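## Task

Place the entire chain bracelet in the rear-left small compartment of the jewelry box's group of four, both ear studs in the front-left small compartment, and the bangle in the big compartment next to the group of four (not the narrow one along the hinge). Rear means the hinge side; left and right are judged from the front looking toward the hinge. Items must stay in place without the robot supporting them, and the grippers must release and withdraw at the end.

## Robot and tools

Robot: two arms, left_arm and right_arm, each with six revolute joints (in order: waist, shoulder, elbow, wrist pitch, wrist yaw, wrist roll) plus a parallel gripper. The arm names do not refer to sides of any camera image.

Frame: all reported positions use one shared scene frame. Its origin sits on the table surface midway between the arms; +z is up, +x points out across the table, and left_arm is on the +y side. Positions are in metres, orientations are quaternions written w, x, y, z. The printed hand position may be somewhat wrong, more so when the arm is stretched far. The gripper's fingers extend along its own +z and close along its own y; the reported point lies between the pads, roughly 1 cm short of the fingertips.

Tool execute_actions, argument actions: a list holding nothing, one action, or one wait. Empty list: no command, just returns the state. An action is {"rows": [...], "steps": n}: rows is a list of 1 to 15 rows, steps at most 15 (default 15), each step lasting 1/30 s; one row is used per step and the final row repeats if rows run out. Every row has exactly 14 numbers covering both arms even if one stays still: left_arm's six joint targets then its opening, then right_arm's six joint targets then its opening. Joint numbers are absolute target angles in radians (the same values Joint positions reports), not offsets. Stated ranges per arm: waist -2.618 to 3.054, shoulder 0.000 to 3.142, elbow 0.000 to 3.142, wrist pitch -1.571 to 1.571, wrist yaw -1.571 to 1.571, wrist roll -2.094 to 2.094. True ends may differ by up to 0.036 rad. A call is rejected (nothing sent) if a target exceeds a stated end by more than 0.036 rad and is also beyond that joint's last reported angle; a target past the real end gets clipped there and the result may print "joint sent to its limit" (possibly referring to an earlier action). Opening is a scale from -1 (closed) to +1 (fully open, pad gap 0.094 m). A wait is {"steps": n} with n up to 300 control steps, sending nothing new. Optional pictures (true/false) controls whether camera images come back; by default they do.

Motion: joints are speed-limited. Each step, a joint's target is held within a fixed margin of its measured angle (waist 0.202, shoulder 0.258, elbow 0.238, wrist pitch 0.573, wrist yaw and roll 0.522 rad), and if the targets would move the gripper over 70 mm from where it is, they are shrunk toward the current angles. Large moves therefore take several actions. Between calls the arms keep heading to the last row sent until they nearly stop or a step is HELD; afterwards only a new action moves them further, though fingers already moving finish.

Gripping: grip_measured reports finger opening on the same -1..+1 scale; each gripper may be off by about 1 mm, consistently. Away from the extremes the fingers go to where grip_measured would equal your commanded value. To hold something, command an opening below grip_measured: about 0.03 lower for a firm grasp, less for a light one. Pad force tops out near 50 to 62 N (lower on some grippers, and weaker on parts under about 2 mm thick); first contact can spike briefly.

Result lines: the state line gives each gripper's end_effector_position and end_effector_quat_wxyz. Joint positions and Joint velocities list each arm's joints (rad, rad/s) followed by pad gap (m, m/s). Joint torques follow the same joint order without the gripper; they include offsets, scale factors and noise, are nonzero in free air, and friction can mask or mimic loads. "joint command not followed" means a clearance check altered or blocked some joint targets; the rest of the row still ran. HELD marks steps where your row was partly or wholly not sent. MOTOR HOT appears from 75 °C; at 90 °C that arm halts for 10 s, and at 100 °C it loses hold and drops (OVER-TEMPERATURE FAULT). Holding loads heats motors, so avoid long static holds.

Tool zoom_image: camera is one of cam_high, cam_low, cam_left_wrist, cam_right_wrist (all 504x504); region is [x0, y0, x1, y1] in that image's pixels from the top-left, at most 504 by 504. It enlarges the latest full image.

Tool finished_scene: argument scene, the number of the current scene. It ends that scene permanently and reports whether the goal was met; the next task then appears.

Typical order: look, move a gripper above an item, open, descend, close, lift, carry over the correct compartment, lower, open, withdraw, and finally move both arms clear before ending.

Avoid: knocking or placing anything off the table (fails the task), collisions or pressing between the two arms, dropping or slamming objects, hard pushes, and leaving items that only stay put because a gripper holds them. Occasional outside tugs on held parts or pushes on loose ones can happen, so check placement visually before ending.

Each tool is called after ">>>" as a command line: name --argument value for each argument, lists and objects as JSON in quotes; but a table of rows of numbers goes row by row, as --pt "numbers of a row", without its own name.

## Session

>>> execute_actions --actions '[]'

Scene clock: 0.00 s of 5600.00 s.
left_arm: end_effector_position=(+0.5581, +0.4394, +0.2748) grip_measured=+1.000 end_effector_quat_wxyz=(+0.674, -0.242, +0.669, -0.199) | right_arm: end_effector_position=(-0.0476, +0.1096, +0.2961) grip_measured=+1.000 end_effector_quat_wxyz=(-0.499, +0.554, -0.530, -0.404)
Joint positions: left_arm=[ 0.687  1.889  1.278  0.596  0.442 -0.629  0.094] | right_arm=[ 1.626  0.939  0.732  0.029  0.145 -0.1    0.094]
Joint velocities: left_arm=[-0.017 -0.002  0.002 -0.022  0.022  0.051  0.   ] | right_arm=[ 0.007  0.007 -0.002 -0.051 -0.037 -0.11   0.   ]
Joint torques (N m, as the arm reports them, + toward a larger angle): no reading

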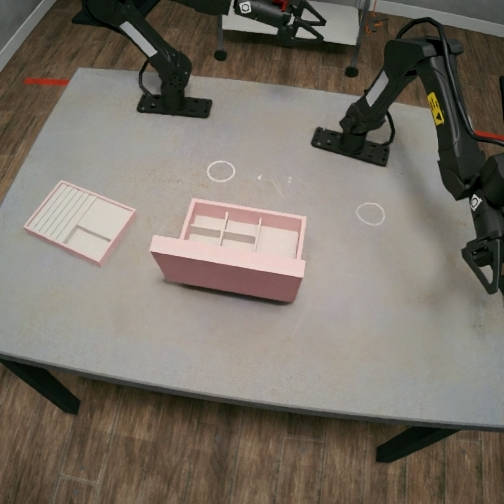

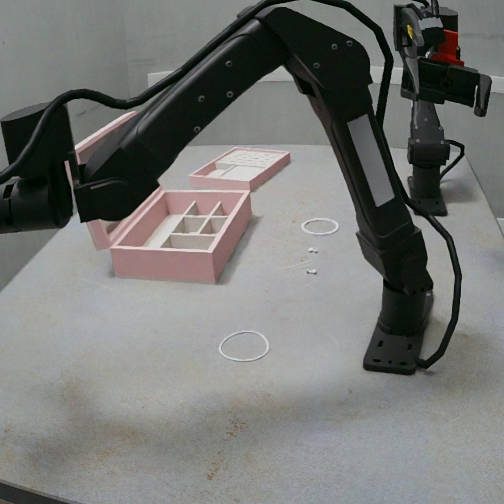

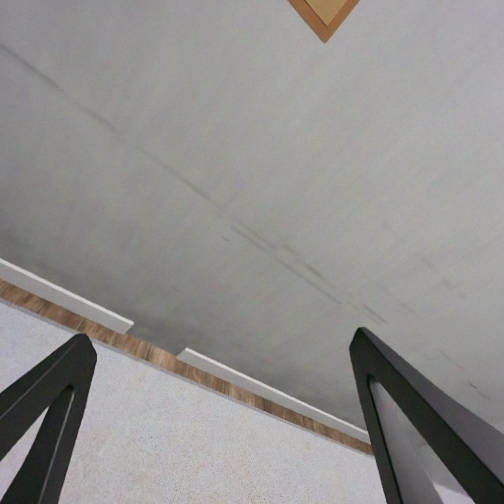

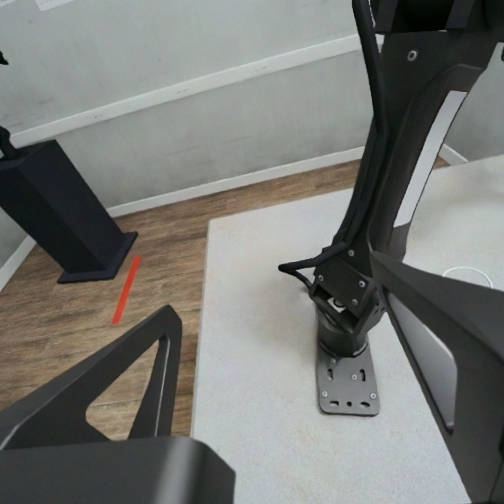

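>>> zoom_image --camera "cam_high" --region '[130, 130, 410, 310]'

>>> zoom_image --camera "cam_low" --region '[80, 130, 360, 380]'

Region (130, 130, 410, 310) of cam_high's 504x504 image, scaled by 1.800, with more detail than that image has; it fills the top 324 rows of this view, and the rest is white.

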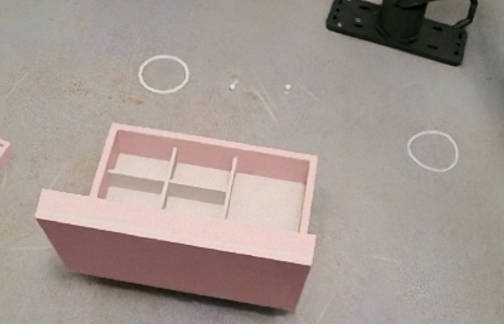

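Region (80, 130, 360, 380) of cam_low's 504x504 image, scaled by 1.800, with more detail than that image has; it fills the top 450 rows of this view, and the rest is white.

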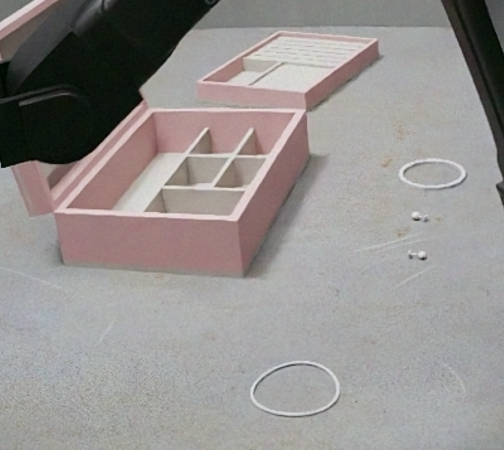

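>>> execute_actions --actions '[{"rows": [[0.0,1.5,1.3,-1.371,0,0,1, 0.0,1.5,1.3,-1.371,0,0,1]], "steps": 15}]' --pictures false

>>> execute_actions --actions '[{"steps": 60}]'

Scene clock: 81.47 s of 5600.00 s.
left_arm: end_effector_position=(+0.4624, +0.1568, +0.2330) grip_measured=+1.000 end_effector_quat_wxyz=(+0.420, +0.041, +0.903, -0.080) | right_arm: end_effector_position=(+0.1605, -0.0257, +0.1255) grip_measured=+1.000 end_effector_quat_wxyz=(+0.088, -0.405, +0.910, +0.029)
Joint positions: left_arm=[ 0.043  1.503  1.298 -0.485  0.071 -0.084  0.094] | right_arm=[ 0.816  1.531  1.241 -1.095  0.015 -0.014  0.094]
Joint velocities: left_arm=[-0.789  0.007  0.007 -2.293 -0.11   0.344  0.   ] | right_arm=[-1.829 -0.012  0.115 -1.604 -0.11   0.037  0.   ]
Joint torques (N m, as the arm reports them, + toward a larger angle): left_arm=[ 2.19 -6.56  7.84  1.45 -0.33  0.02] | right_arm=[-1.45 -9.48 10.05  0.44  0.09  0.07]
Steps of this call (steps 1 to 90: nothing new was sent; then 77.97 s passed at rest; steps 91 to 105: all 15 steps of this action). Readings (joint positions):
91: left_arm=[0.672 1.867 1.278 0.535 0.383 -0.568] | right_arm=[1.602 0.963 0.765 -0.041 0.116 -0.089]
92: left_arm=[0.647 1.826 1.272 0.419 0.305 -0.492] | right_arm=[1.548 1.025 0.837 -0.143 0.087 -0.075]
94: left_arm=[0.566 1.734 1.269 0.239 0.215 -0.370] | right_arm=[1.425 1.185 0.988 -0.317 0.057 -0.053]
98: left_arm=[0.358 1.560 1.283 -0.049 0.122 -0.208] | right_arm=[1.195 1.466 1.220 -0.629 0.029 -0.029]
105: the state above

Scene clock: 83.47 s of 5600.00 s.
left_arm: end_effector_position=(+0.2719, +0.1830, +0.1424) grip_measured=+1.000 end_effector_quat_wxyz=(-0.001, +0.092, +0.996, -0.004) | right_arm: end_effector_position=(+0.1989, -0.2504, +0.1271) grip_measured=+1.000 end_effector_quat_wxyz=(-0.027, -0.001, +1.000, -0.004)
Joint positions: left_arm=[-0.005  1.503  1.298 -1.367  0.009 -0.007  0.094] | right_arm=[-0.008  1.531  1.262 -1.356  0.009 -0.001  0.094]
Joint velocities: left_arm=[ 0.007 -0.017 -0.002 -0.007 -0.051  0.037  0.   ] | right_arm=[ 0.007 -0.002  0.002  0.066 -0.037  0.037  0.   ]
Joint torques (N m, as the arm reports them, + toward a larger angle): left_arm=[ 0.39 -5.2   6.5   0.22 -0.07  0.07] | right_arm=[ 0.59 -9.09  8.89 -0.13 -0.09 -0.01]
Steps of this call (steps 1 to 45: the robot went on to your last target; steps 46 to 60: nothing new was sent). Readings (joint positions):
1: left_arm=[0.020 1.503 1.298 -0.564 0.069 -0.072] | right_arm=[0.748 1.531 1.245 -1.146 0.013 -0.012]
2: left_arm=[0.005 1.503 1.298 -0.644 0.066 -0.062] | right_arm=[0.677 1.531 1.250 -1.189 0.011 -0.011]
4: left_arm=[-0.005 1.503 1.298 -0.804 0.057 -0.047] | right_arm=[0.530 1.531 1.258 -1.246 0.008 -0.009]
8: left_arm=[-0.005 1.503 1.298 -1.114 0.031 -0.026] | right_arm=[0.236 1.531 1.262 -1.299 0.004 -0.007]
60: the state above
All arms were judged still, so your last target was given up. Only a new action makes them travel on or press farther. Fingers that are still opening or closing keep moving.

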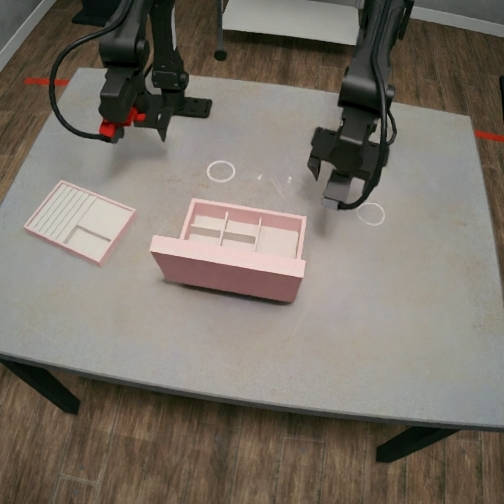

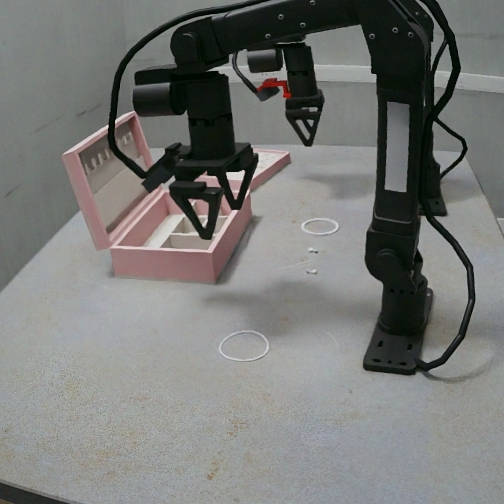

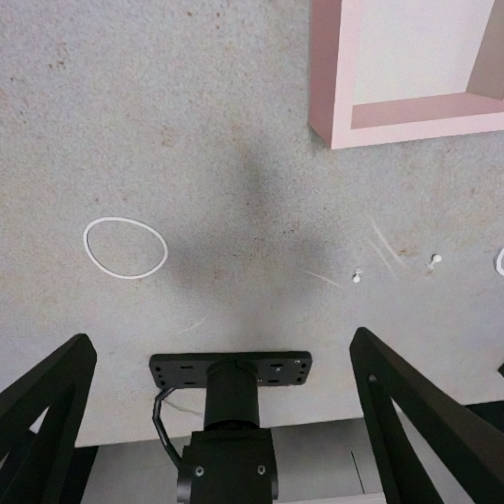

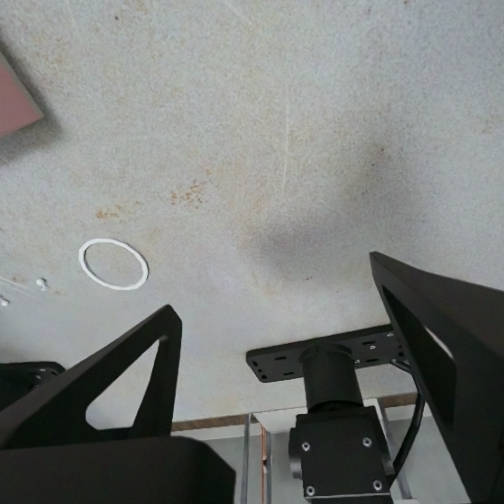

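>>> execute_actions --actions '[{"rows": [[0.6,1.5,1.3,-1.371,0,0,1, -0.6,1.5,1.3,-1.371,0,0,1]], "steps": 15}]' --pictures false

>>> execute_actions --actions '[{"steps": 20}]'

Scene clock: 139.83 s of 5600.00 s.
left_arm: end_effector_position=(+0.2534, +0.3390, +0.1424) grip_measured=+1.000 end_effector_quat_wxyz=(-0.001, -0.212, +0.977, +0.005) | right_arm: end_effector_position=(+0.1553, -0.3905, +0.1271) grip_measured=+1.000 end_effector_quat_wxyz=(-0.027, +0.295, +0.955, +0.005)
Joint positions: left_arm=[ 0.611  1.503  1.298 -1.365 -0.011 -0.002  0.094] | right_arm=[-0.61   1.531  1.262 -1.356  0.007 -0.001  0.094]
Joint velocities: left_arm=[-0.071  0.012  0.012 -0.051  0.022 -0.051  0.   ] | right_arm=[ 0.056 -0.012  0.002 -0.022  0.022  0.007  0.   ]
Joint torques (N m, as the arm reports them, + toward a larger angle): left_arm=[-0.63 -5.12  6.52  0.26  0.07  0.02] | right_arm=[ 0.51 -9.1   8.88 -0.13 -0.07 -0.02]
Steps of this call (steps 1 to 90: nothing new was sent; then 52.87 s passed at rest; steps 91 to 105: all 15 steps of this action). Readings (joint positions):
91: left_arm=[0.015 1.503 1.298 -1.367 0.020 -0.004] | right_arm=[-0.028 1.531 1.262 -1.356 -0.002 -0.003]
92: left_arm=[0.063 1.503 1.298 -1.367 0.029 -0.002] | right_arm=[-0.076 1.531 1.262 -1.356 -0.011 -0.004]
94: left_arm=[0.201 1.503 1.298 -1.365 0.025 -0.001] | right_arm=[-0.214 1.531 1.262 -1.356 -0.011 -0.004]
98: left_arm=[0.491 1.503 1.298 -1.361 0.013 -0.001] | right_arm=[-0.501 1.531 1.262 -1.356 -0.007 -0.004]
105: the state above

Scene clock: 140.50 s of 5600.00 s.
left_arm: end_effector_position=(+0.2534, +0.3376, +0.1424) grip_measured=+1.000 end_effector_quat_wxyz=(-0.002, -0.210, +0.978, +0.004) | right_arm: end_effector_position=(+0.1556, -0.3902, +0.1271) grip_measured=+1.000 end_effector_quat_wxyz=(-0.027, +0.294, +0.955, +0.005)
Joint positions: left_arm=[ 0.607  1.503  1.298 -1.367 -0.009 -0.002  0.094] | right_arm=[-0.609  1.531  1.262 -1.356  0.007 -0.001  0.094]
Joint velocities: left_arm=[ 0.002 -0.027 -0.017 -0.037 -0.007  0.007  0.   ] | right_arm=[-0.002 -0.022 -0.002 -0.007 -0.022 -0.007  0.   ]
Joint torques (N m, as the arm reports them, + toward a larger angle): left_arm=[-0.64 -5.22  6.51  0.22  0.09  0.02] | right_arm=[ 0.59 -9.1   8.87 -0.12 -0.07 -0.02]
Steps of this call (steps 1 to 15: the robot went on to your last target; steps 16 to 20: nothing new was sent). Readings (joint positions):
1: left_arm=[0.608 1.503 1.298 -1.365 -0.010 -0.002] | right_arm=[-0.609 1.531 1.262 -1.356 0.007 -0.001]
2: left_arm=[0.607 1.503 1.298 -1.366 -0.009 -0.002] | right_arm=[-0.609 1.531 1.262 -1.356 0.007 -0.001]
4: left_arm=[0.607 1.503 1.298 -1.366 -0.009 -0.002] | right_arm=[-0.609 1.531 1.262 -1.356 0.007 -0.001]
8: left_arm=[0.607 1.503 1.298 -1.367 -0.009 -0.002] | right_arm=[-0.609 1.531 1.262 -1.356 0.007 -0.001]
20: the state above
All arms were judged still, so your last target was given up. Only a new action makes them travel on or press farther. Fingers that are still opening or closing keep moving.

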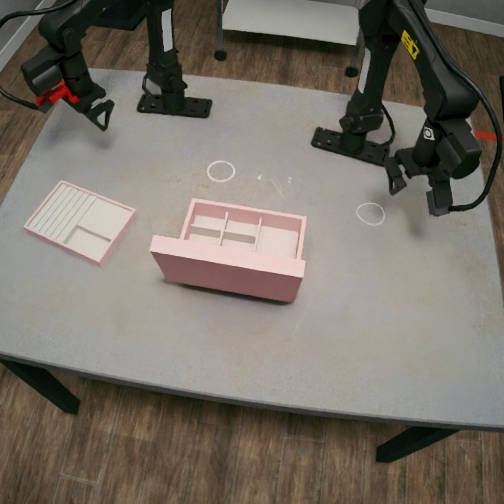

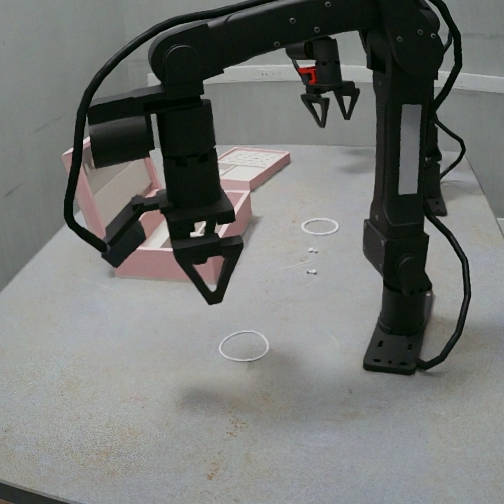

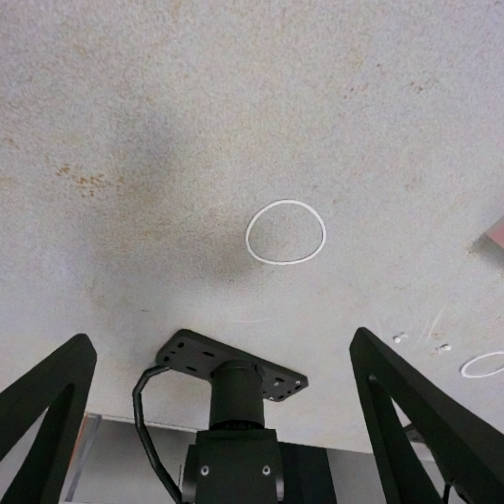

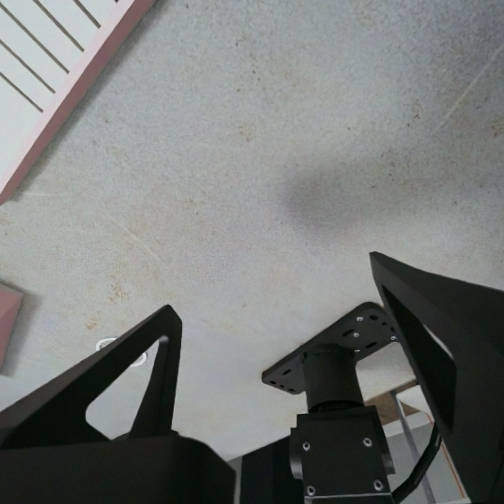

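>>> execute_actions --actions '[{"rows": [[-0.654,1.279,0.827,-1.119,0,0,1, -0.6,0.0,0.0,-0.6,0,0,1]], "steps": 15}]' --pictures false

>>> execute_actions --actions '[{"steps": 45}]'

Scene clock: 261.00 s of 5600.00 s.
left_arm: end_effector_position=(+0.1741, +0.1271, +0.0650) grip_measured=+1.000 end_effector_quat_wxyz=(-0.016, +0.300, +0.954, +0.006) | right_arm: end_effector_position=(+0.1048, -0.3555, +0.0446) grip_measured=+1.000 end_effector_quat_wxyz=(+0.326, +0.278, +0.897, -0.104)
Joint positions: left_arm=[-0.427  1.291  0.815 -1.129 -0.002 -0.002  0.094] | right_arm=[-0.609  0.382  0.213 -0.702  0.007 -0.001  0.094]
Joint velocities: left_arm=[-2.088  0.002 -0.012  0.095 -0.037 -0.022  0.   ] | right_arm=[-0.002  0.657 -0.007 -0.608 -0.081 -0.022  0.   ]
Joint torques (N m, as the arm reports them, + toward a larger angle): left_arm=[-0.2  -3.79  7.1   0.14  0.11 -0.01] | right_arm=[-0.1   3.02 11.96  2.83 -0.01 -0.03]
A step of this action was HELD (marked below), so the robot has no last target. An arm can still carry out its HELD step.
Steps of this call (steps 1 to 90: nothing new was sent; then 117.00 s passed at rest; steps 91 to 105: all 15 steps of this action). Readings (joint positions):
91: left_arm=[0.587 1.475 1.260 -1.319 -0.020 -0.004] | right_arm=[-0.609 1.499 1.223 -1.283 0.007 -0.001]
92: left_arm=[0.537 1.418 1.179 -1.243 -0.029 -0.005] | right_arm=[-0.609 1.431 1.136 -1.149 0.007 -0.001]
94: left_arm=[0.388 1.314 1.027 -1.189 -0.021 -0.005] | right_arm=[-0.609 1.267 0.969 -0.953 0.007 -0.001]
98: left_arm=[0.086 1.287 0.832 -1.170 -0.004 -0.003] | right_arm=[-0.609 0.901 0.660 -0.740 0.007 -0.001]
104: left_arm=[-0.353 1.291 0.815 -1.135 -0.002 -0.003] | right_arm=[-0.609 0.373 0.223 -0.672 0.007 -0.001] HELD
105: the state above HELD
joint command not followed: on one or more control steps a check withheld the commanded joint targets of the right arm, and it was not sent them on those steps. On the call's last step the targets were still withheld.
cause: the commanded joint targets would bring two parts of the arm too close to each other (its upper arm (the part past joint 2) and its wrist (the part past joint 5), with joints 3 (elbow) to 5 (wrist yaw) between them); next, command targets that bring no two parts of the arm closer together.

Scene clock: 262.50 s of 5600.00 s.
left_arm: end_effector_position=(+0.1588, +0.1060, +0.0650) grip_measured=+1.000 end_effector_quat_wxyz=(-0.015, +0.363, +0.932, +0.002) | right_arm: end_effector_position=(+0.1083, -0.3579, +0.0493) grip_measured=+1.000 end_effector_quat_wxyz=(+0.326, +0.278, +0.898, -0.104)
Joint positions: left_arm=[-0.558  1.291  0.815 -1.124  0.008 -0.     0.094] | right_arm=[-0.609  0.423  0.233 -0.683  0.007 -0.001  0.094]
Joint velocities: left_arm=[-0.007 -0.002 -0.007 -0.022 -0.022 -0.007  0.   ] | right_arm=[-0.007 -0.007 -0.027  0.007 -0.081  0.022  0.   ]
Joint torques (N m, as the arm reports them, + toward a larger angle): left_arm=[ 0.19 -3.83  7.09  0.25 -0.07  0.01] | right_arm=[-0.08  2.59 10.25  1.66  0.   -0.03]
Steps of this call (steps 1 to 45: nothing new was sent). Readings (joint positions):
1: left_arm=[-0.490 1.291 0.815 -1.126 0.002 -0.002] | right_arm=[-0.609 0.404 0.213 -0.708 0.007 -0.001]
2: left_arm=[-0.532 1.291 0.815 -1.124 0.008 -0.001] | right_arm=[-0.609 0.417 0.217 -0.706 0.007 -0.001]
4: left_arm=[-0.558 1.291 0.815 -1.124 0.012 -0.000] | right_arm=[-0.609 0.423 0.225 -0.700 0.007 -0.001]
8: left_arm=[-0.558 1.291 0.815 -1.124 0.010 -0.000] | right_arm=[-0.609 0.423 0.233 -0.686 0.007 -0.001]
45: the state above

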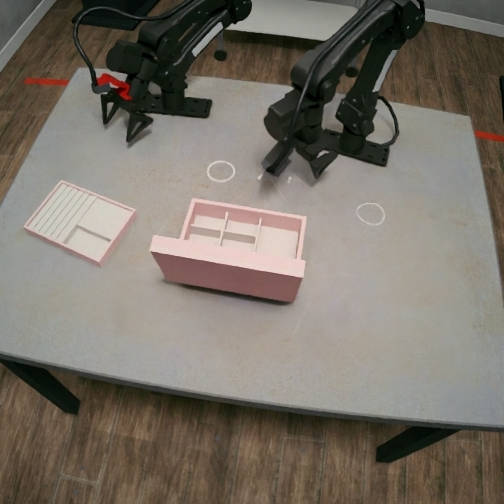

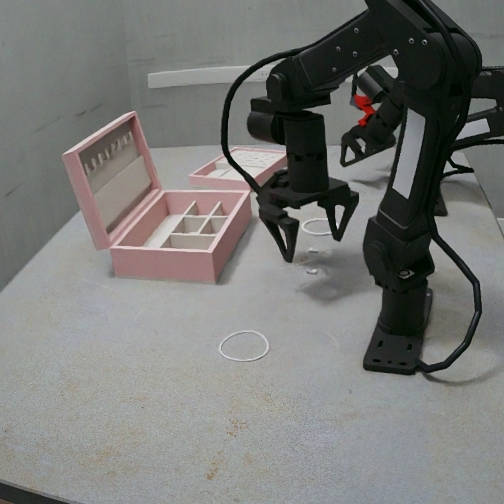

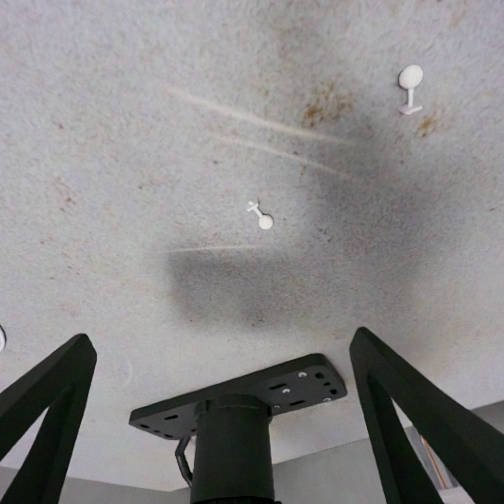

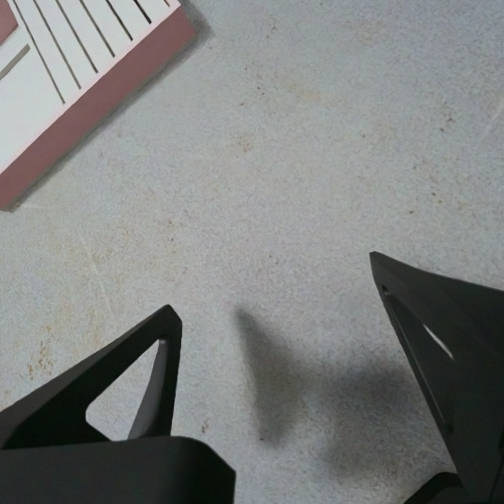

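>>> execute_actions --actions '[{"rows": [[-0.645,1.367,0.725,-0.929,0,-0.72,-0.36, -0.6,0.6,0.5,-0.4,0,0,1]], "steps": 15}]' --pictures false

>>> execute_actions --actions '[{"steps": 20}]'

Scene clock: 309.13 s of 5600.00 s.
left_arm: end_effector_position=(+0.1540, +0.0900, +0.0289) grip_measured=-0.357 end_effector_quat_wxyz=(-0.011, +0.071, +0.997, +0.007) | right_arm: end_effector_position=(+0.1681, -0.3988, +0.1675) grip_measured=+1.000 end_effector_quat_wxyz=(+0.467, +0.259, +0.833, -0.148)
Joint positions: left_arm=[-0.64   1.372  0.723 -0.948  0.005 -0.683  0.03 ] | right_arm=[-0.609  0.591  0.475 -0.431  0.007 -0.001  0.094]
Joint velocities: left_arm=[-0.002  0.002 -0.007  0.007 -0.007 -0.242  0.001] | right_arm=[ 0.007 -0.002 -0.002  0.037 -0.066  0.051  0.   ]
Joint torques (N m, as the arm reports them, + toward a larger angle): left_arm=[-0.47 -3.7   5.96  0.29 -0.04 -0.09] | right_arm=[ 0.61  1.63  9.37  1.96 -0.07 -0.02]
Steps of this call (steps 1 to 90: nothing new was sent; then 43.13 s passed at rest; steps 91 to 105: all 15 steps of this action). Readings (joint positions):
91: left_arm=[-0.569 1.296 0.805 -1.106 0.005 -0.073] | right_arm=[-0.609 0.426 0.235 -0.682 0.007 -0.001]
92: left_arm=[-0.593 1.308 0.787 -1.066 0.002 -0.173] | right_arm=[-0.609 0.436 0.242 -0.679 0.007 -0.001]
94: left_arm=[-0.631 1.348 0.751 -1.013 0.004 -0.358] | right_arm=[-0.609 0.473 0.273 -0.661 0.007 -0.001]
98: left_arm=[-0.640 1.372 0.723 -0.980 0.005 -0.568] | right_arm=[-0.609 0.561 0.386 -0.578 0.007 -0.001]
105: the state above

Scene clock: 309.80 s of 5600.00 s.
left_arm: end_effector_position=(+0.1551, +0.0887, +0.0289) grip_measured=-0.357 end_effector_quat_wxyz=(-0.008, +0.056, +0.998, +0.005) | right_arm: end_effector_position=(+0.1684, -0.3990, +0.1681) grip_measured=+1.000 end_effector_quat_wxyz=(+0.468, +0.258, +0.832, -0.148)
Joint positions: left_arm=[-0.64   1.372  0.723 -0.941  0.005 -0.713  0.03 ] | right_arm=[-0.609  0.591  0.475 -0.428  0.007 -0.001  0.094]
Joint velocities: left_arm=[ 0.012 -0.002 -0.002 -0.007  0.007 -0.066 -0.001] | right_arm=[ 0.002  0.007  0.002  0.007  0.022 -0.037  0.   ]
Joint torques (N m, as the arm reports them, + toward a larger angle): left_arm=[-0.46 -3.69  6.01  0.34 -0.04 -0.05] | right_arm=[ 0.61  1.69  9.38  2.02 -0.07 -0.02]
Steps of this call (steps 1 to 20: the robot went on to your last target). Readings (joint positions):
1: left_arm=[-0.640 1.372 0.723 -0.947 0.005 -0.689] | right_arm=[-0.609 0.591 0.475 -0.431 0.007 -0.001]
2: left_arm=[-0.640 1.372 0.723 -0.945 0.005 -0.694] | right_arm=[-0.609 0.591 0.475 -0.430 0.007 -0.001]
4: left_arm=[-0.640 1.372 0.723 -0.944 0.005 -0.701] | right_arm=[-0.609 0.591 0.475 -0.430 0.007 -0.001]
8: left_arm=[-0.640 1.372 0.723 -0.942 0.005 -0.708] | right_arm=[-0.609 0.591 0.475 -0.429 0.007 -0.001]
20: the state above

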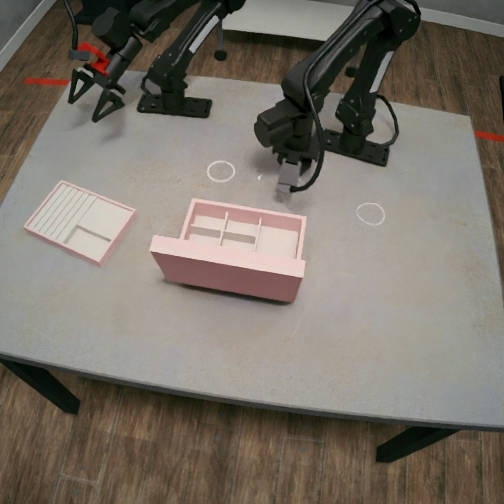

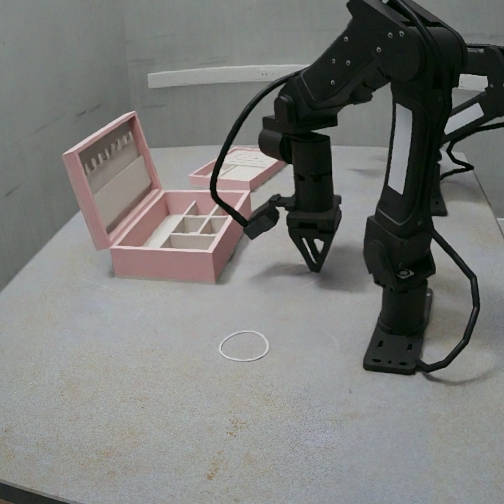

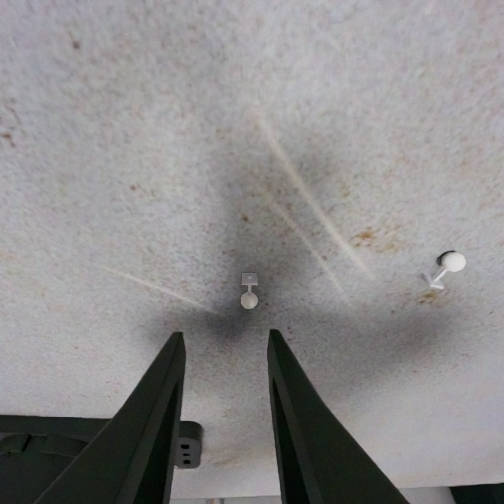

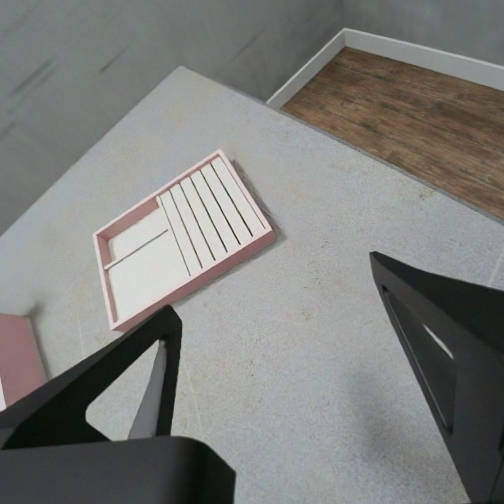

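>>> execute_actions --actions '[{"rows": [[-0.68,1.402,0.696,-0.847,0,-0.755,-0.36, -0.6,0.6,0.5,-0.4,0,0,1]], "steps": 15}]' --pictures true

Scene clock: 342.20 s of 5600.00 s.
left_arm: end_effector_position=(+0.1571, +0.0766, +0.0197) grip_measured=-0.357 end_effector_quat_wxyz=(+0.004, +0.056, +0.998, -0.007) | right_arm: end_effector_position=(+0.1684, -0.3990, +0.1681) grip_measured=+1.000 end_effector_quat_wxyz=(+0.468, +0.258, +0.832, -0.148)
Joint positions: left_arm=[-0.673  1.397  0.703 -0.862  0.004 -0.747  0.03 ] | right_arm=[-0.609  0.591  0.475 -0.428  0.007 -0.001  0.094]
Joint velocities: left_arm=[-0.007 -0.007 -0.002  0.007 -0.051  0.007  0.   ] | right_arm=[-0.027  0.002 -0.007 -0.051  0.007  0.066  0.   ]
Joint torques (N m, as the arm reports them, + toward a larger angle): left_arm=[-0.61 -3.14  5.19  0.36 -0.02 -0.11] | right_arm=[ 0.6   1.69  9.39  2.02 -0.07 -0.02]
Steps of this call (steps 1 to 15: the robot went on to your last target; steps 16 to 90: nothing new was sent; then 28.90 s passed at rest; steps 91 to 105: all 15 steps of this action). Readings (joint positions):
91: left_arm=[-0.644 1.373 0.721 -0.934 0.003 -0.718] | right_arm=[-0.609 0.591 0.475 -0.428 0.007 -0.001]
92: left_arm=[-0.653 1.378 0.716 -0.918 0.003 -0.724] | right_arm=[-0.609 0.591 0.475 -0.428 0.007 -0.001]
94: left_arm=[-0.669 1.391 0.709 -0.894 0.004 -0.732] | right_arm=[-0.609 0.591 0.475 -0.428 0.007 -0.001]
98: left_arm=[-0.673 1.397 0.703 -0.875 0.004 -0.742] | right_arm=[-0.609 0.591 0.475 -0.428 0.007 -0.001]
105: the state above

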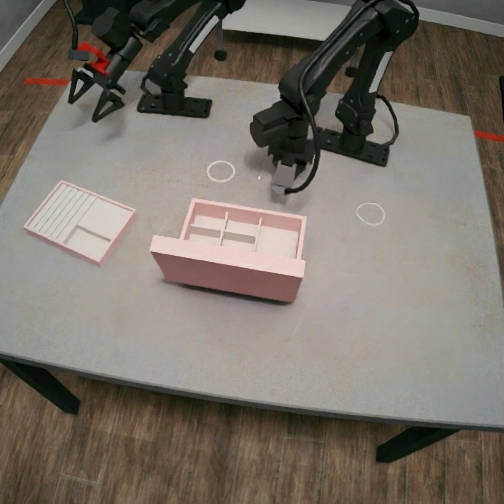

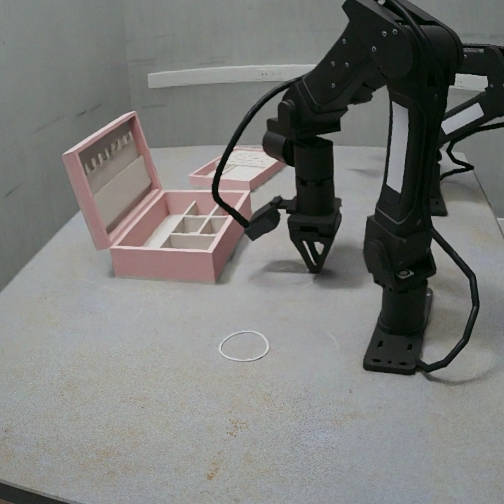

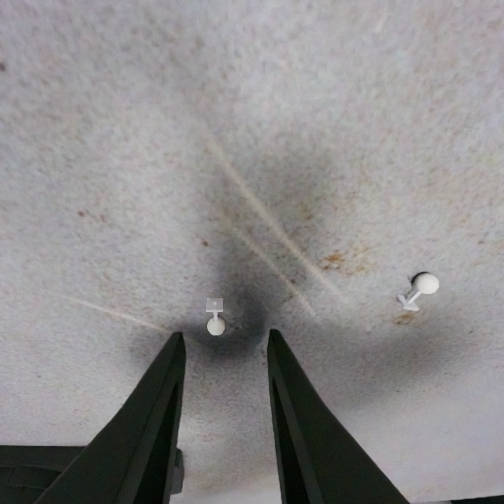

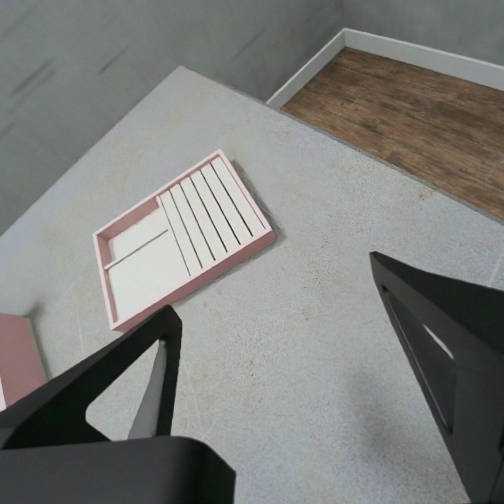

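>>> execute_actions --actions '[{"rows": [[-0.665,1.421,0.678,-0.828,0,-0.745,-0.36, -0.6,0.6,0.5,-0.4,0,0,1]], "steps": 15}]' --pictures true

Scene clock: 363.27 s of 5600.00 s.
left_arm: end_effector_position=(+0.1554, +0.0786, +0.0131) grip_measured=-0.357 end_effector_quat_wxyz=(-0.001, +0.055, +0.998, -0.002) | right_arm: end_effector_position=(+0.1684, -0.3990, +0.1681) grip_measured=+1.000 end_effector_quat_wxyz=(+0.468, +0.258, +0.832, -0.148)
Joint positions: left_arm=[-0.673  1.414  0.687 -0.842  0.004 -0.748  0.03 ] | right_arm=[-0.609  0.591  0.475 -0.428  0.007 -0.001  0.094]
Joint velocities: left_arm=[ 0.007 -0.012 -0.012 -0.007 -0.007  0.081 -0.   ] | right_arm=[ 0.007 -0.017 -0.012 -0.007 -0.022  0.037  0.   ]
Joint torques (N m, as the arm reports them, + toward a larger angle): left_arm=[ 0.7  -3.04  4.96  0.38 -0.03  0.03] | right_arm=[ 0.6   1.67  9.38  2.02 -0.07 -0.02]
Steps of this call (steps 1 to 15: the robot went on to your last target; steps 16 to 90: nothing new was sent; then 17.57 s passed at rest; steps 91 to 105: all 15 steps of this action). Readings (joint positions):
91: left_arm=[-0.673 1.398 0.702 -0.857 0.004 -0.748] | right_arm=[-0.609 0.591 0.475 -0.428 0.007 -0.001]
92: left_arm=[-0.673 1.401 0.699 -0.851 0.004 -0.748] | right_arm=[-0.609 0.591 0.475 -0.428 0.007 -0.001]
94: left_arm=[-0.673 1.410 0.692 -0.846 0.004 -0.748] | right_arm=[-0.609 0.591 0.475 -0.428 0.007 -0.001]
98: left_arm=[-0.673 1.414 0.687 -0.842 0.004 -0.748] | right_arm=[-0.609 0.591 0.475 -0.428 0.007 -0.001]
105: the state above

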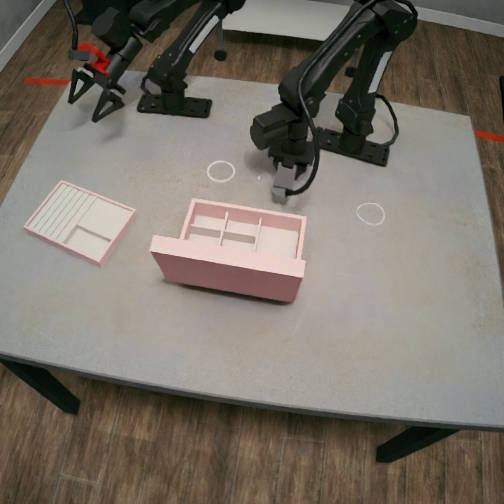

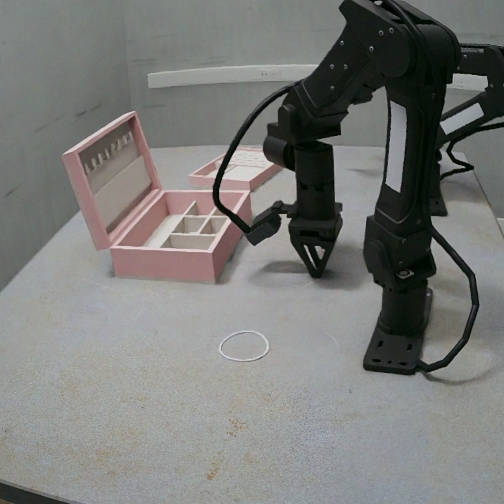

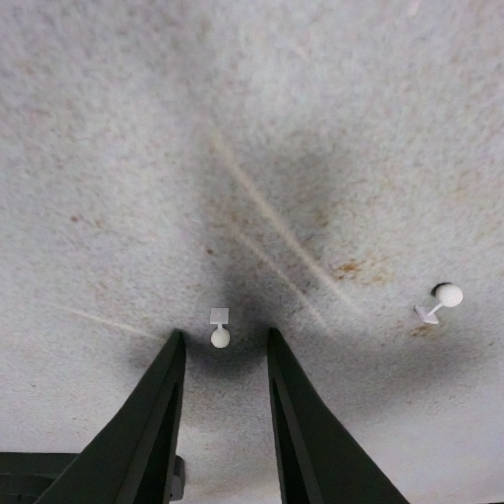

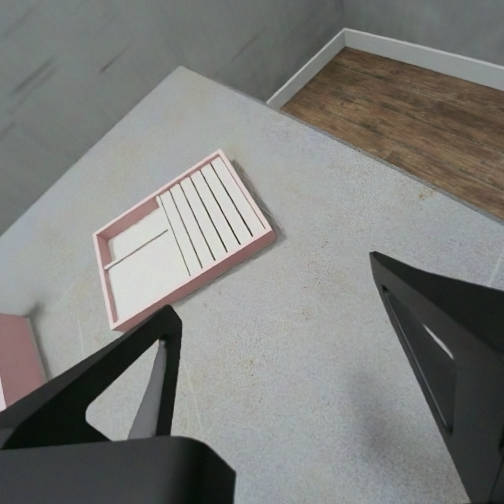

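>>> execute_actions --actions '[{"rows": [[-0.665,1.426,0.673,-0.818,0,-0.745,-0.6, -0.6,0.6,0.5,-0.4,0,0,1]], "steps": 15}]' --pictures false

>>> execute_actions --actions '[{"rows": [[-0.665,1.426,0.673,-0.818,0,-0.745,-0.8, -0.6,0.6,0.5,-0.4,0,0,1]], "steps": 12}]' --pictures true

Scene clock: 379.07 s of 5600.00 s.
left_arm: end_effector_position=(+0.1572, +0.0764, +0.0131) grip_measured=-0.597 end_effector_quat_wxyz=(+0.003, +0.055, +0.998, -0.006) | right_arm: end_effector_position=(+0.1684, -0.3990, +0.1681) grip_measured=+1.000 end_effector_quat_wxyz=(+0.468, +0.258, +0.832, -0.148)
Joint positions: left_arm=[-0.673  1.414  0.687 -0.831  0.004 -0.748  0.019] | right_arm=[-0.609  0.591  0.475 -0.428  0.007 -0.001  0.094]
Joint velocities: left_arm=[ 0.007  0.012 -0.017  0.007 -0.022 -0.007  0.   ] | right_arm=[ 0.007 -0.012  0.007  0.007  0.066  0.051  0.   ]
Joint torques (N m, as the arm reports them, + toward a larger angle): left_arm=[ 0.7  -2.67  4.57  0.39 -0.03  0.03] | right_arm=[ 0.6   1.69  9.36  2.02 -0.07 -0.02]
Steps of this call (steps 1 to 15: the robot went on to your last target; steps 16 to 90: nothing new was sent; then 12.30 s passed at rest; steps 91 to 105: all 15 steps of this action). Readings (joint positions):
91: left_arm=[-0.673 1.414 0.687 -0.841 0.004 -0.748] | right_arm=[-0.609 0.591 0.475 -0.428 0.007 -0.001]
92: left_arm=[-0.673 1.414 0.687 -0.839 0.004 -0.748] | right_arm=[-0.609 0.591 0.475 -0.428 0.007 -0.001]
94: left_arm=[-0.673 1.414 0.687 -0.836 0.004 -0.748] | right_arm=[-0.609 0.591 0.475 -0.428 0.007 -0.001]
98: left_arm=[-0.673 1.414 0.687 -0.832 0.004 -0.748] | right_arm=[-0.609 0.591 0.475 -0.428 0.007 -0.001]
105: the state above

Scene clock: 379.47 s of 5600.00 s.
left_arm: end_effector_position=(+0.1573, +0.0764, +0.0131) grip_measured=-0.797 end_effector_quat_wxyz=(+0.003, +0.055, +0.998, -0.007) | right_arm: end_effector_position=(+0.1684, -0.3990, +0.1681) grip_measured=+1.000 end_effector_quat_wxyz=(+0.468, +0.258, +0.832, -0.148)
Joint positions: left_arm=[-0.673  1.414  0.687 -0.83   0.004 -0.748  0.01 ] | right_arm=[-0.609  0.591  0.475 -0.428  0.007 -0.001  0.094]
Joint velocities: left_arm=[ 0.007 -0.002  0.007  0.066  0.007 -0.022 -0.001] | right_arm=[-0.002 -0.007 -0.017  0.081 -0.037 -0.081  0.   ]
Joint torques (N m, as the arm reports them, + toward a larger angle): left_arm=[ 0.69 -2.66  4.59  0.39 -0.03  0.03] | right_arm=[ 0.62  1.68  9.38  2.02 -0.06 -0.02]
Steps of this call (steps 1 to 12: all 12 steps of this action). Readings (joint positions):
1: left_arm=[-0.673 1.414 0.687 -0.831 0.004 -0.748] | right_arm=[-0.609 0.591 0.475 -0.428 0.007 -0.001]
2: left_arm=[-0.673 1.414 0.687 -0.830 0.004 -0.748] | right_arm=[-0.609 0.591 0.475 -0.428 0.007 -0.001]
4: left_arm=[-0.673 1.414 0.687 -0.830 0.004 -0.748] | right_arm=[-0.609 0.591 0.475 -0.428 0.007 -0.001]
8: left_arm=[-0.673 1.414 0.687 -0.830 0.004 -0.748] | right_arm=[-0.609 0.591 0.475 -0.428 0.007 -0.001]
12: the state above

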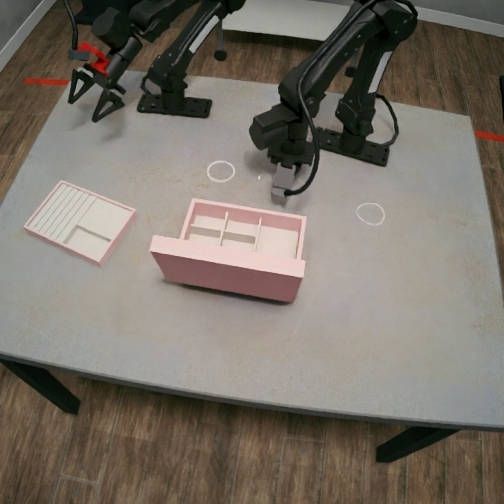

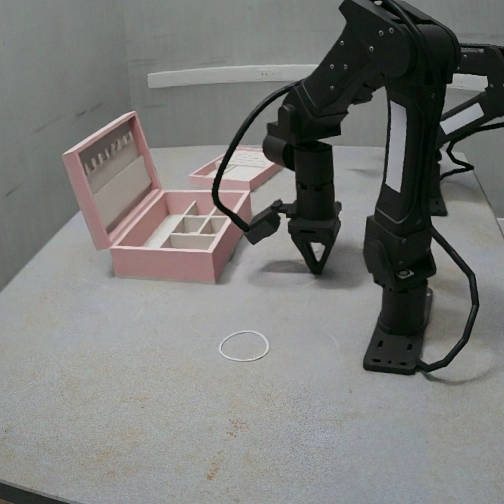

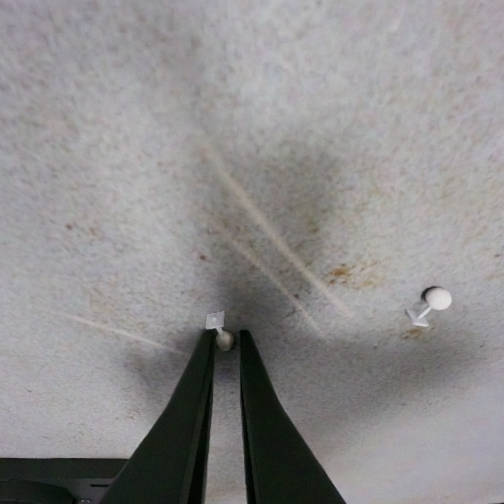

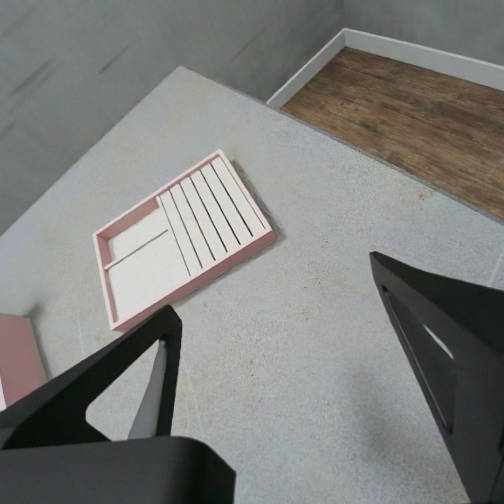

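>>> execute_actions --actions '[{"rows": [[-0.665,1.42,0.68,-0.825,0,-0.745,-0.9, -0.6,0.6,0.5,-0.4,0,0,1]], "steps": 12}]' --pictures true

Scene clock: 388.67 s of 5600.00 s.
left_arm: end_effector_position=(+0.1573, +0.0763, +0.0131) grip_measured=-0.896 end_effector_quat_wxyz=(+0.004, +0.055, +0.998, -0.007) | right_arm: end_effector_position=(+0.1684, -0.3990, +0.1681) grip_measured=+1.000 end_effector_quat_wxyz=(+0.468, +0.258, +0.832, -0.148)
Joint positions: left_arm=[-0.673  1.414  0.687 -0.83   0.004 -0.748  0.005] | right_arm=[-0.609  0.591  0.475 -0.428  0.007 -0.001  0.094]
Joint velocities: left_arm=[ 0.002  0.017 -0.007 -0.022 -0.007  0.051 -0.001] | right_arm=[ 0.002 -0.012 -0.007 -0.007 -0.051 -0.037  0.   ]
Joint torques (N m, as the arm reports them, + toward a larger angle): left_arm=[ 0.69 -3.12  5.13  0.33 -0.03  0.03] | right_arm=[ 0.61  1.68  9.37  2.02 -0.07 -0.02]
Steps of this call (steps 1 to 15: the robot went on to your last target; steps 16 to 90: nothing new was sent; then 5.80 s passed at rest; steps 91 to 102: all 12 steps of this action). Readings (joint positions):
91: left_arm=[-0.673 1.414 0.687 -0.830 0.004 -0.748] | right_arm=[-0.609 0.591 0.475 -0.428 0.007 -0.001]
92: left_arm=[-0.673 1.414 0.687 -0.830 0.004 -0.748] | right_arm=[-0.609 0.591 0.475 -0.428 0.007 -0.001]
94: left_arm=[-0.673 1.414 0.687 -0.830 0.004 -0.748] | right_arm=[-0.609 0.591 0.475 -0.428 0.007 -0.001]
98: left_arm=[-0.673 1.414 0.687 -0.830 0.004 -0.748] | right_arm=[-0.609 0.591 0.475 -0.428 0.007 -0.001]
102: the state above

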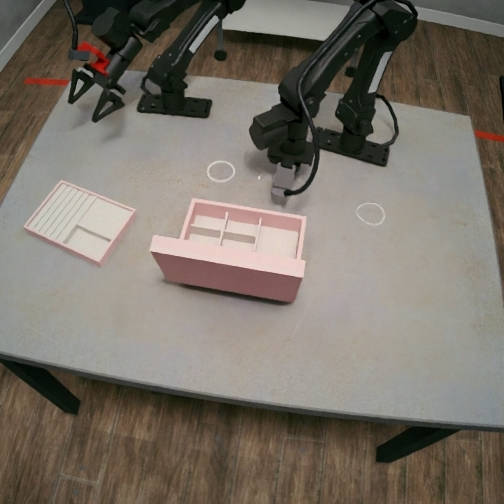

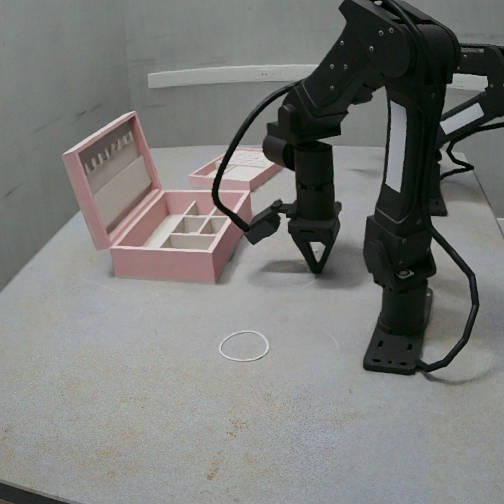

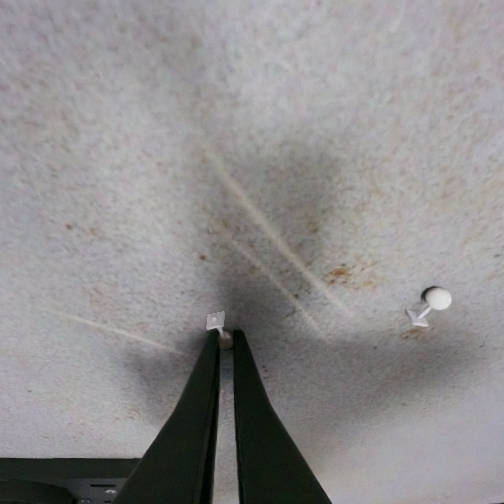

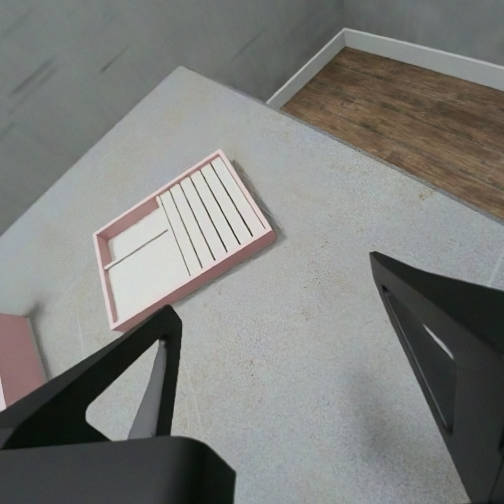

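>>> execute_actions --actions '[{"rows": [[-0.665,1.42,0.68,-0.825,0,-0.745,-0.94, -0.6,0.6,0.5,-0.4,0,0,1]], "steps": 12}]' --pictures false

>>> zoom_image --camera "cam_left_wrist" --region '[170, 280, 290, 400]'

Scene clock: 394.27 s of 5600.00 s.
left_arm: end_effector_position=(+0.1573, +0.0763, +0.0131) grip_measured=-0.932 end_effector_quat_wxyz=(+0.004, +0.055, +0.998, -0.007) | right_arm: end_effector_position=(+0.1684, -0.3990, +0.1681) grip_measured=+1.000 end_effector_quat_wxyz=(+0.468, +0.258, +0.832, -0.148)
Joint positions: left_arm=[-0.673  1.414  0.687 -0.83   0.004 -0.748  0.003] | right_arm=[-0.609  0.591  0.475 -0.428  0.007 -0.001  0.094]
Joint velocities: left_arm=[ 0.002  0.002  0.017 -0.022  0.037 -0.066  0.   ] | right_arm=[ 0.002 -0.007  0.002  0.066 -0.066  0.022  0.   ]
Joint torques (N m, as the arm reports them, + toward a larger angle): left_arm=[ 0.69 -3.12  5.13  0.33 -0.03  0.03] | right_arm=[ 0.6   1.69  9.36  2.02 -0.07 -0.02]
Steps of this call (steps 1 to 15: the robot went on to your last target; steps 16 to 90: nothing new was sent; then 2.20 s passed at rest; steps 91 to 102: all 12 steps of this action). Readings (joint positions):
91: left_arm=[-0.673 1.414 0.687 -0.830 0.004 -0.748] | right_arm=[-0.609 0.591 0.475 -0.428 0.007 -0.001]
92: left_arm=[-0.673 1.414 0.687 -0.830 0.004 -0.748] | right_arm=[-0.609 0.591 0.475 -0.428 0.007 -0.001]
94: left_arm=[-0.673 1.414 0.687 -0.830 0.004 -0.748] | right_arm=[-0.609 0.591 0.475 -0.428 0.007 -0.001]
98: left_arm=[-0.673 1.414 0.687 -0.830 0.004 -0.748] | right_arm=[-0.609 0.591 0.475 -0.428 0.007 -0.001]
102: the state above

Region (170, 280, 290, 400) of cam_left_wrist's 504x504 image, scaled by 4.200, with more detail than that image has.

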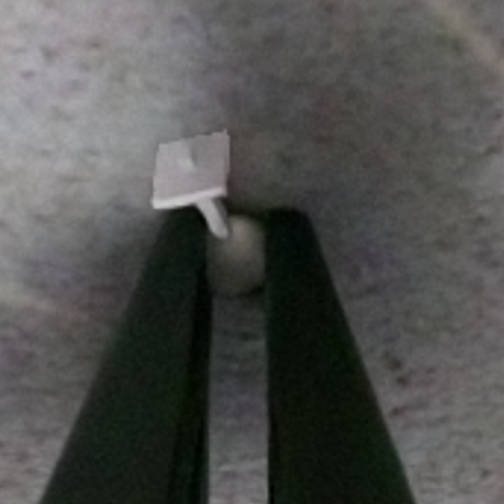

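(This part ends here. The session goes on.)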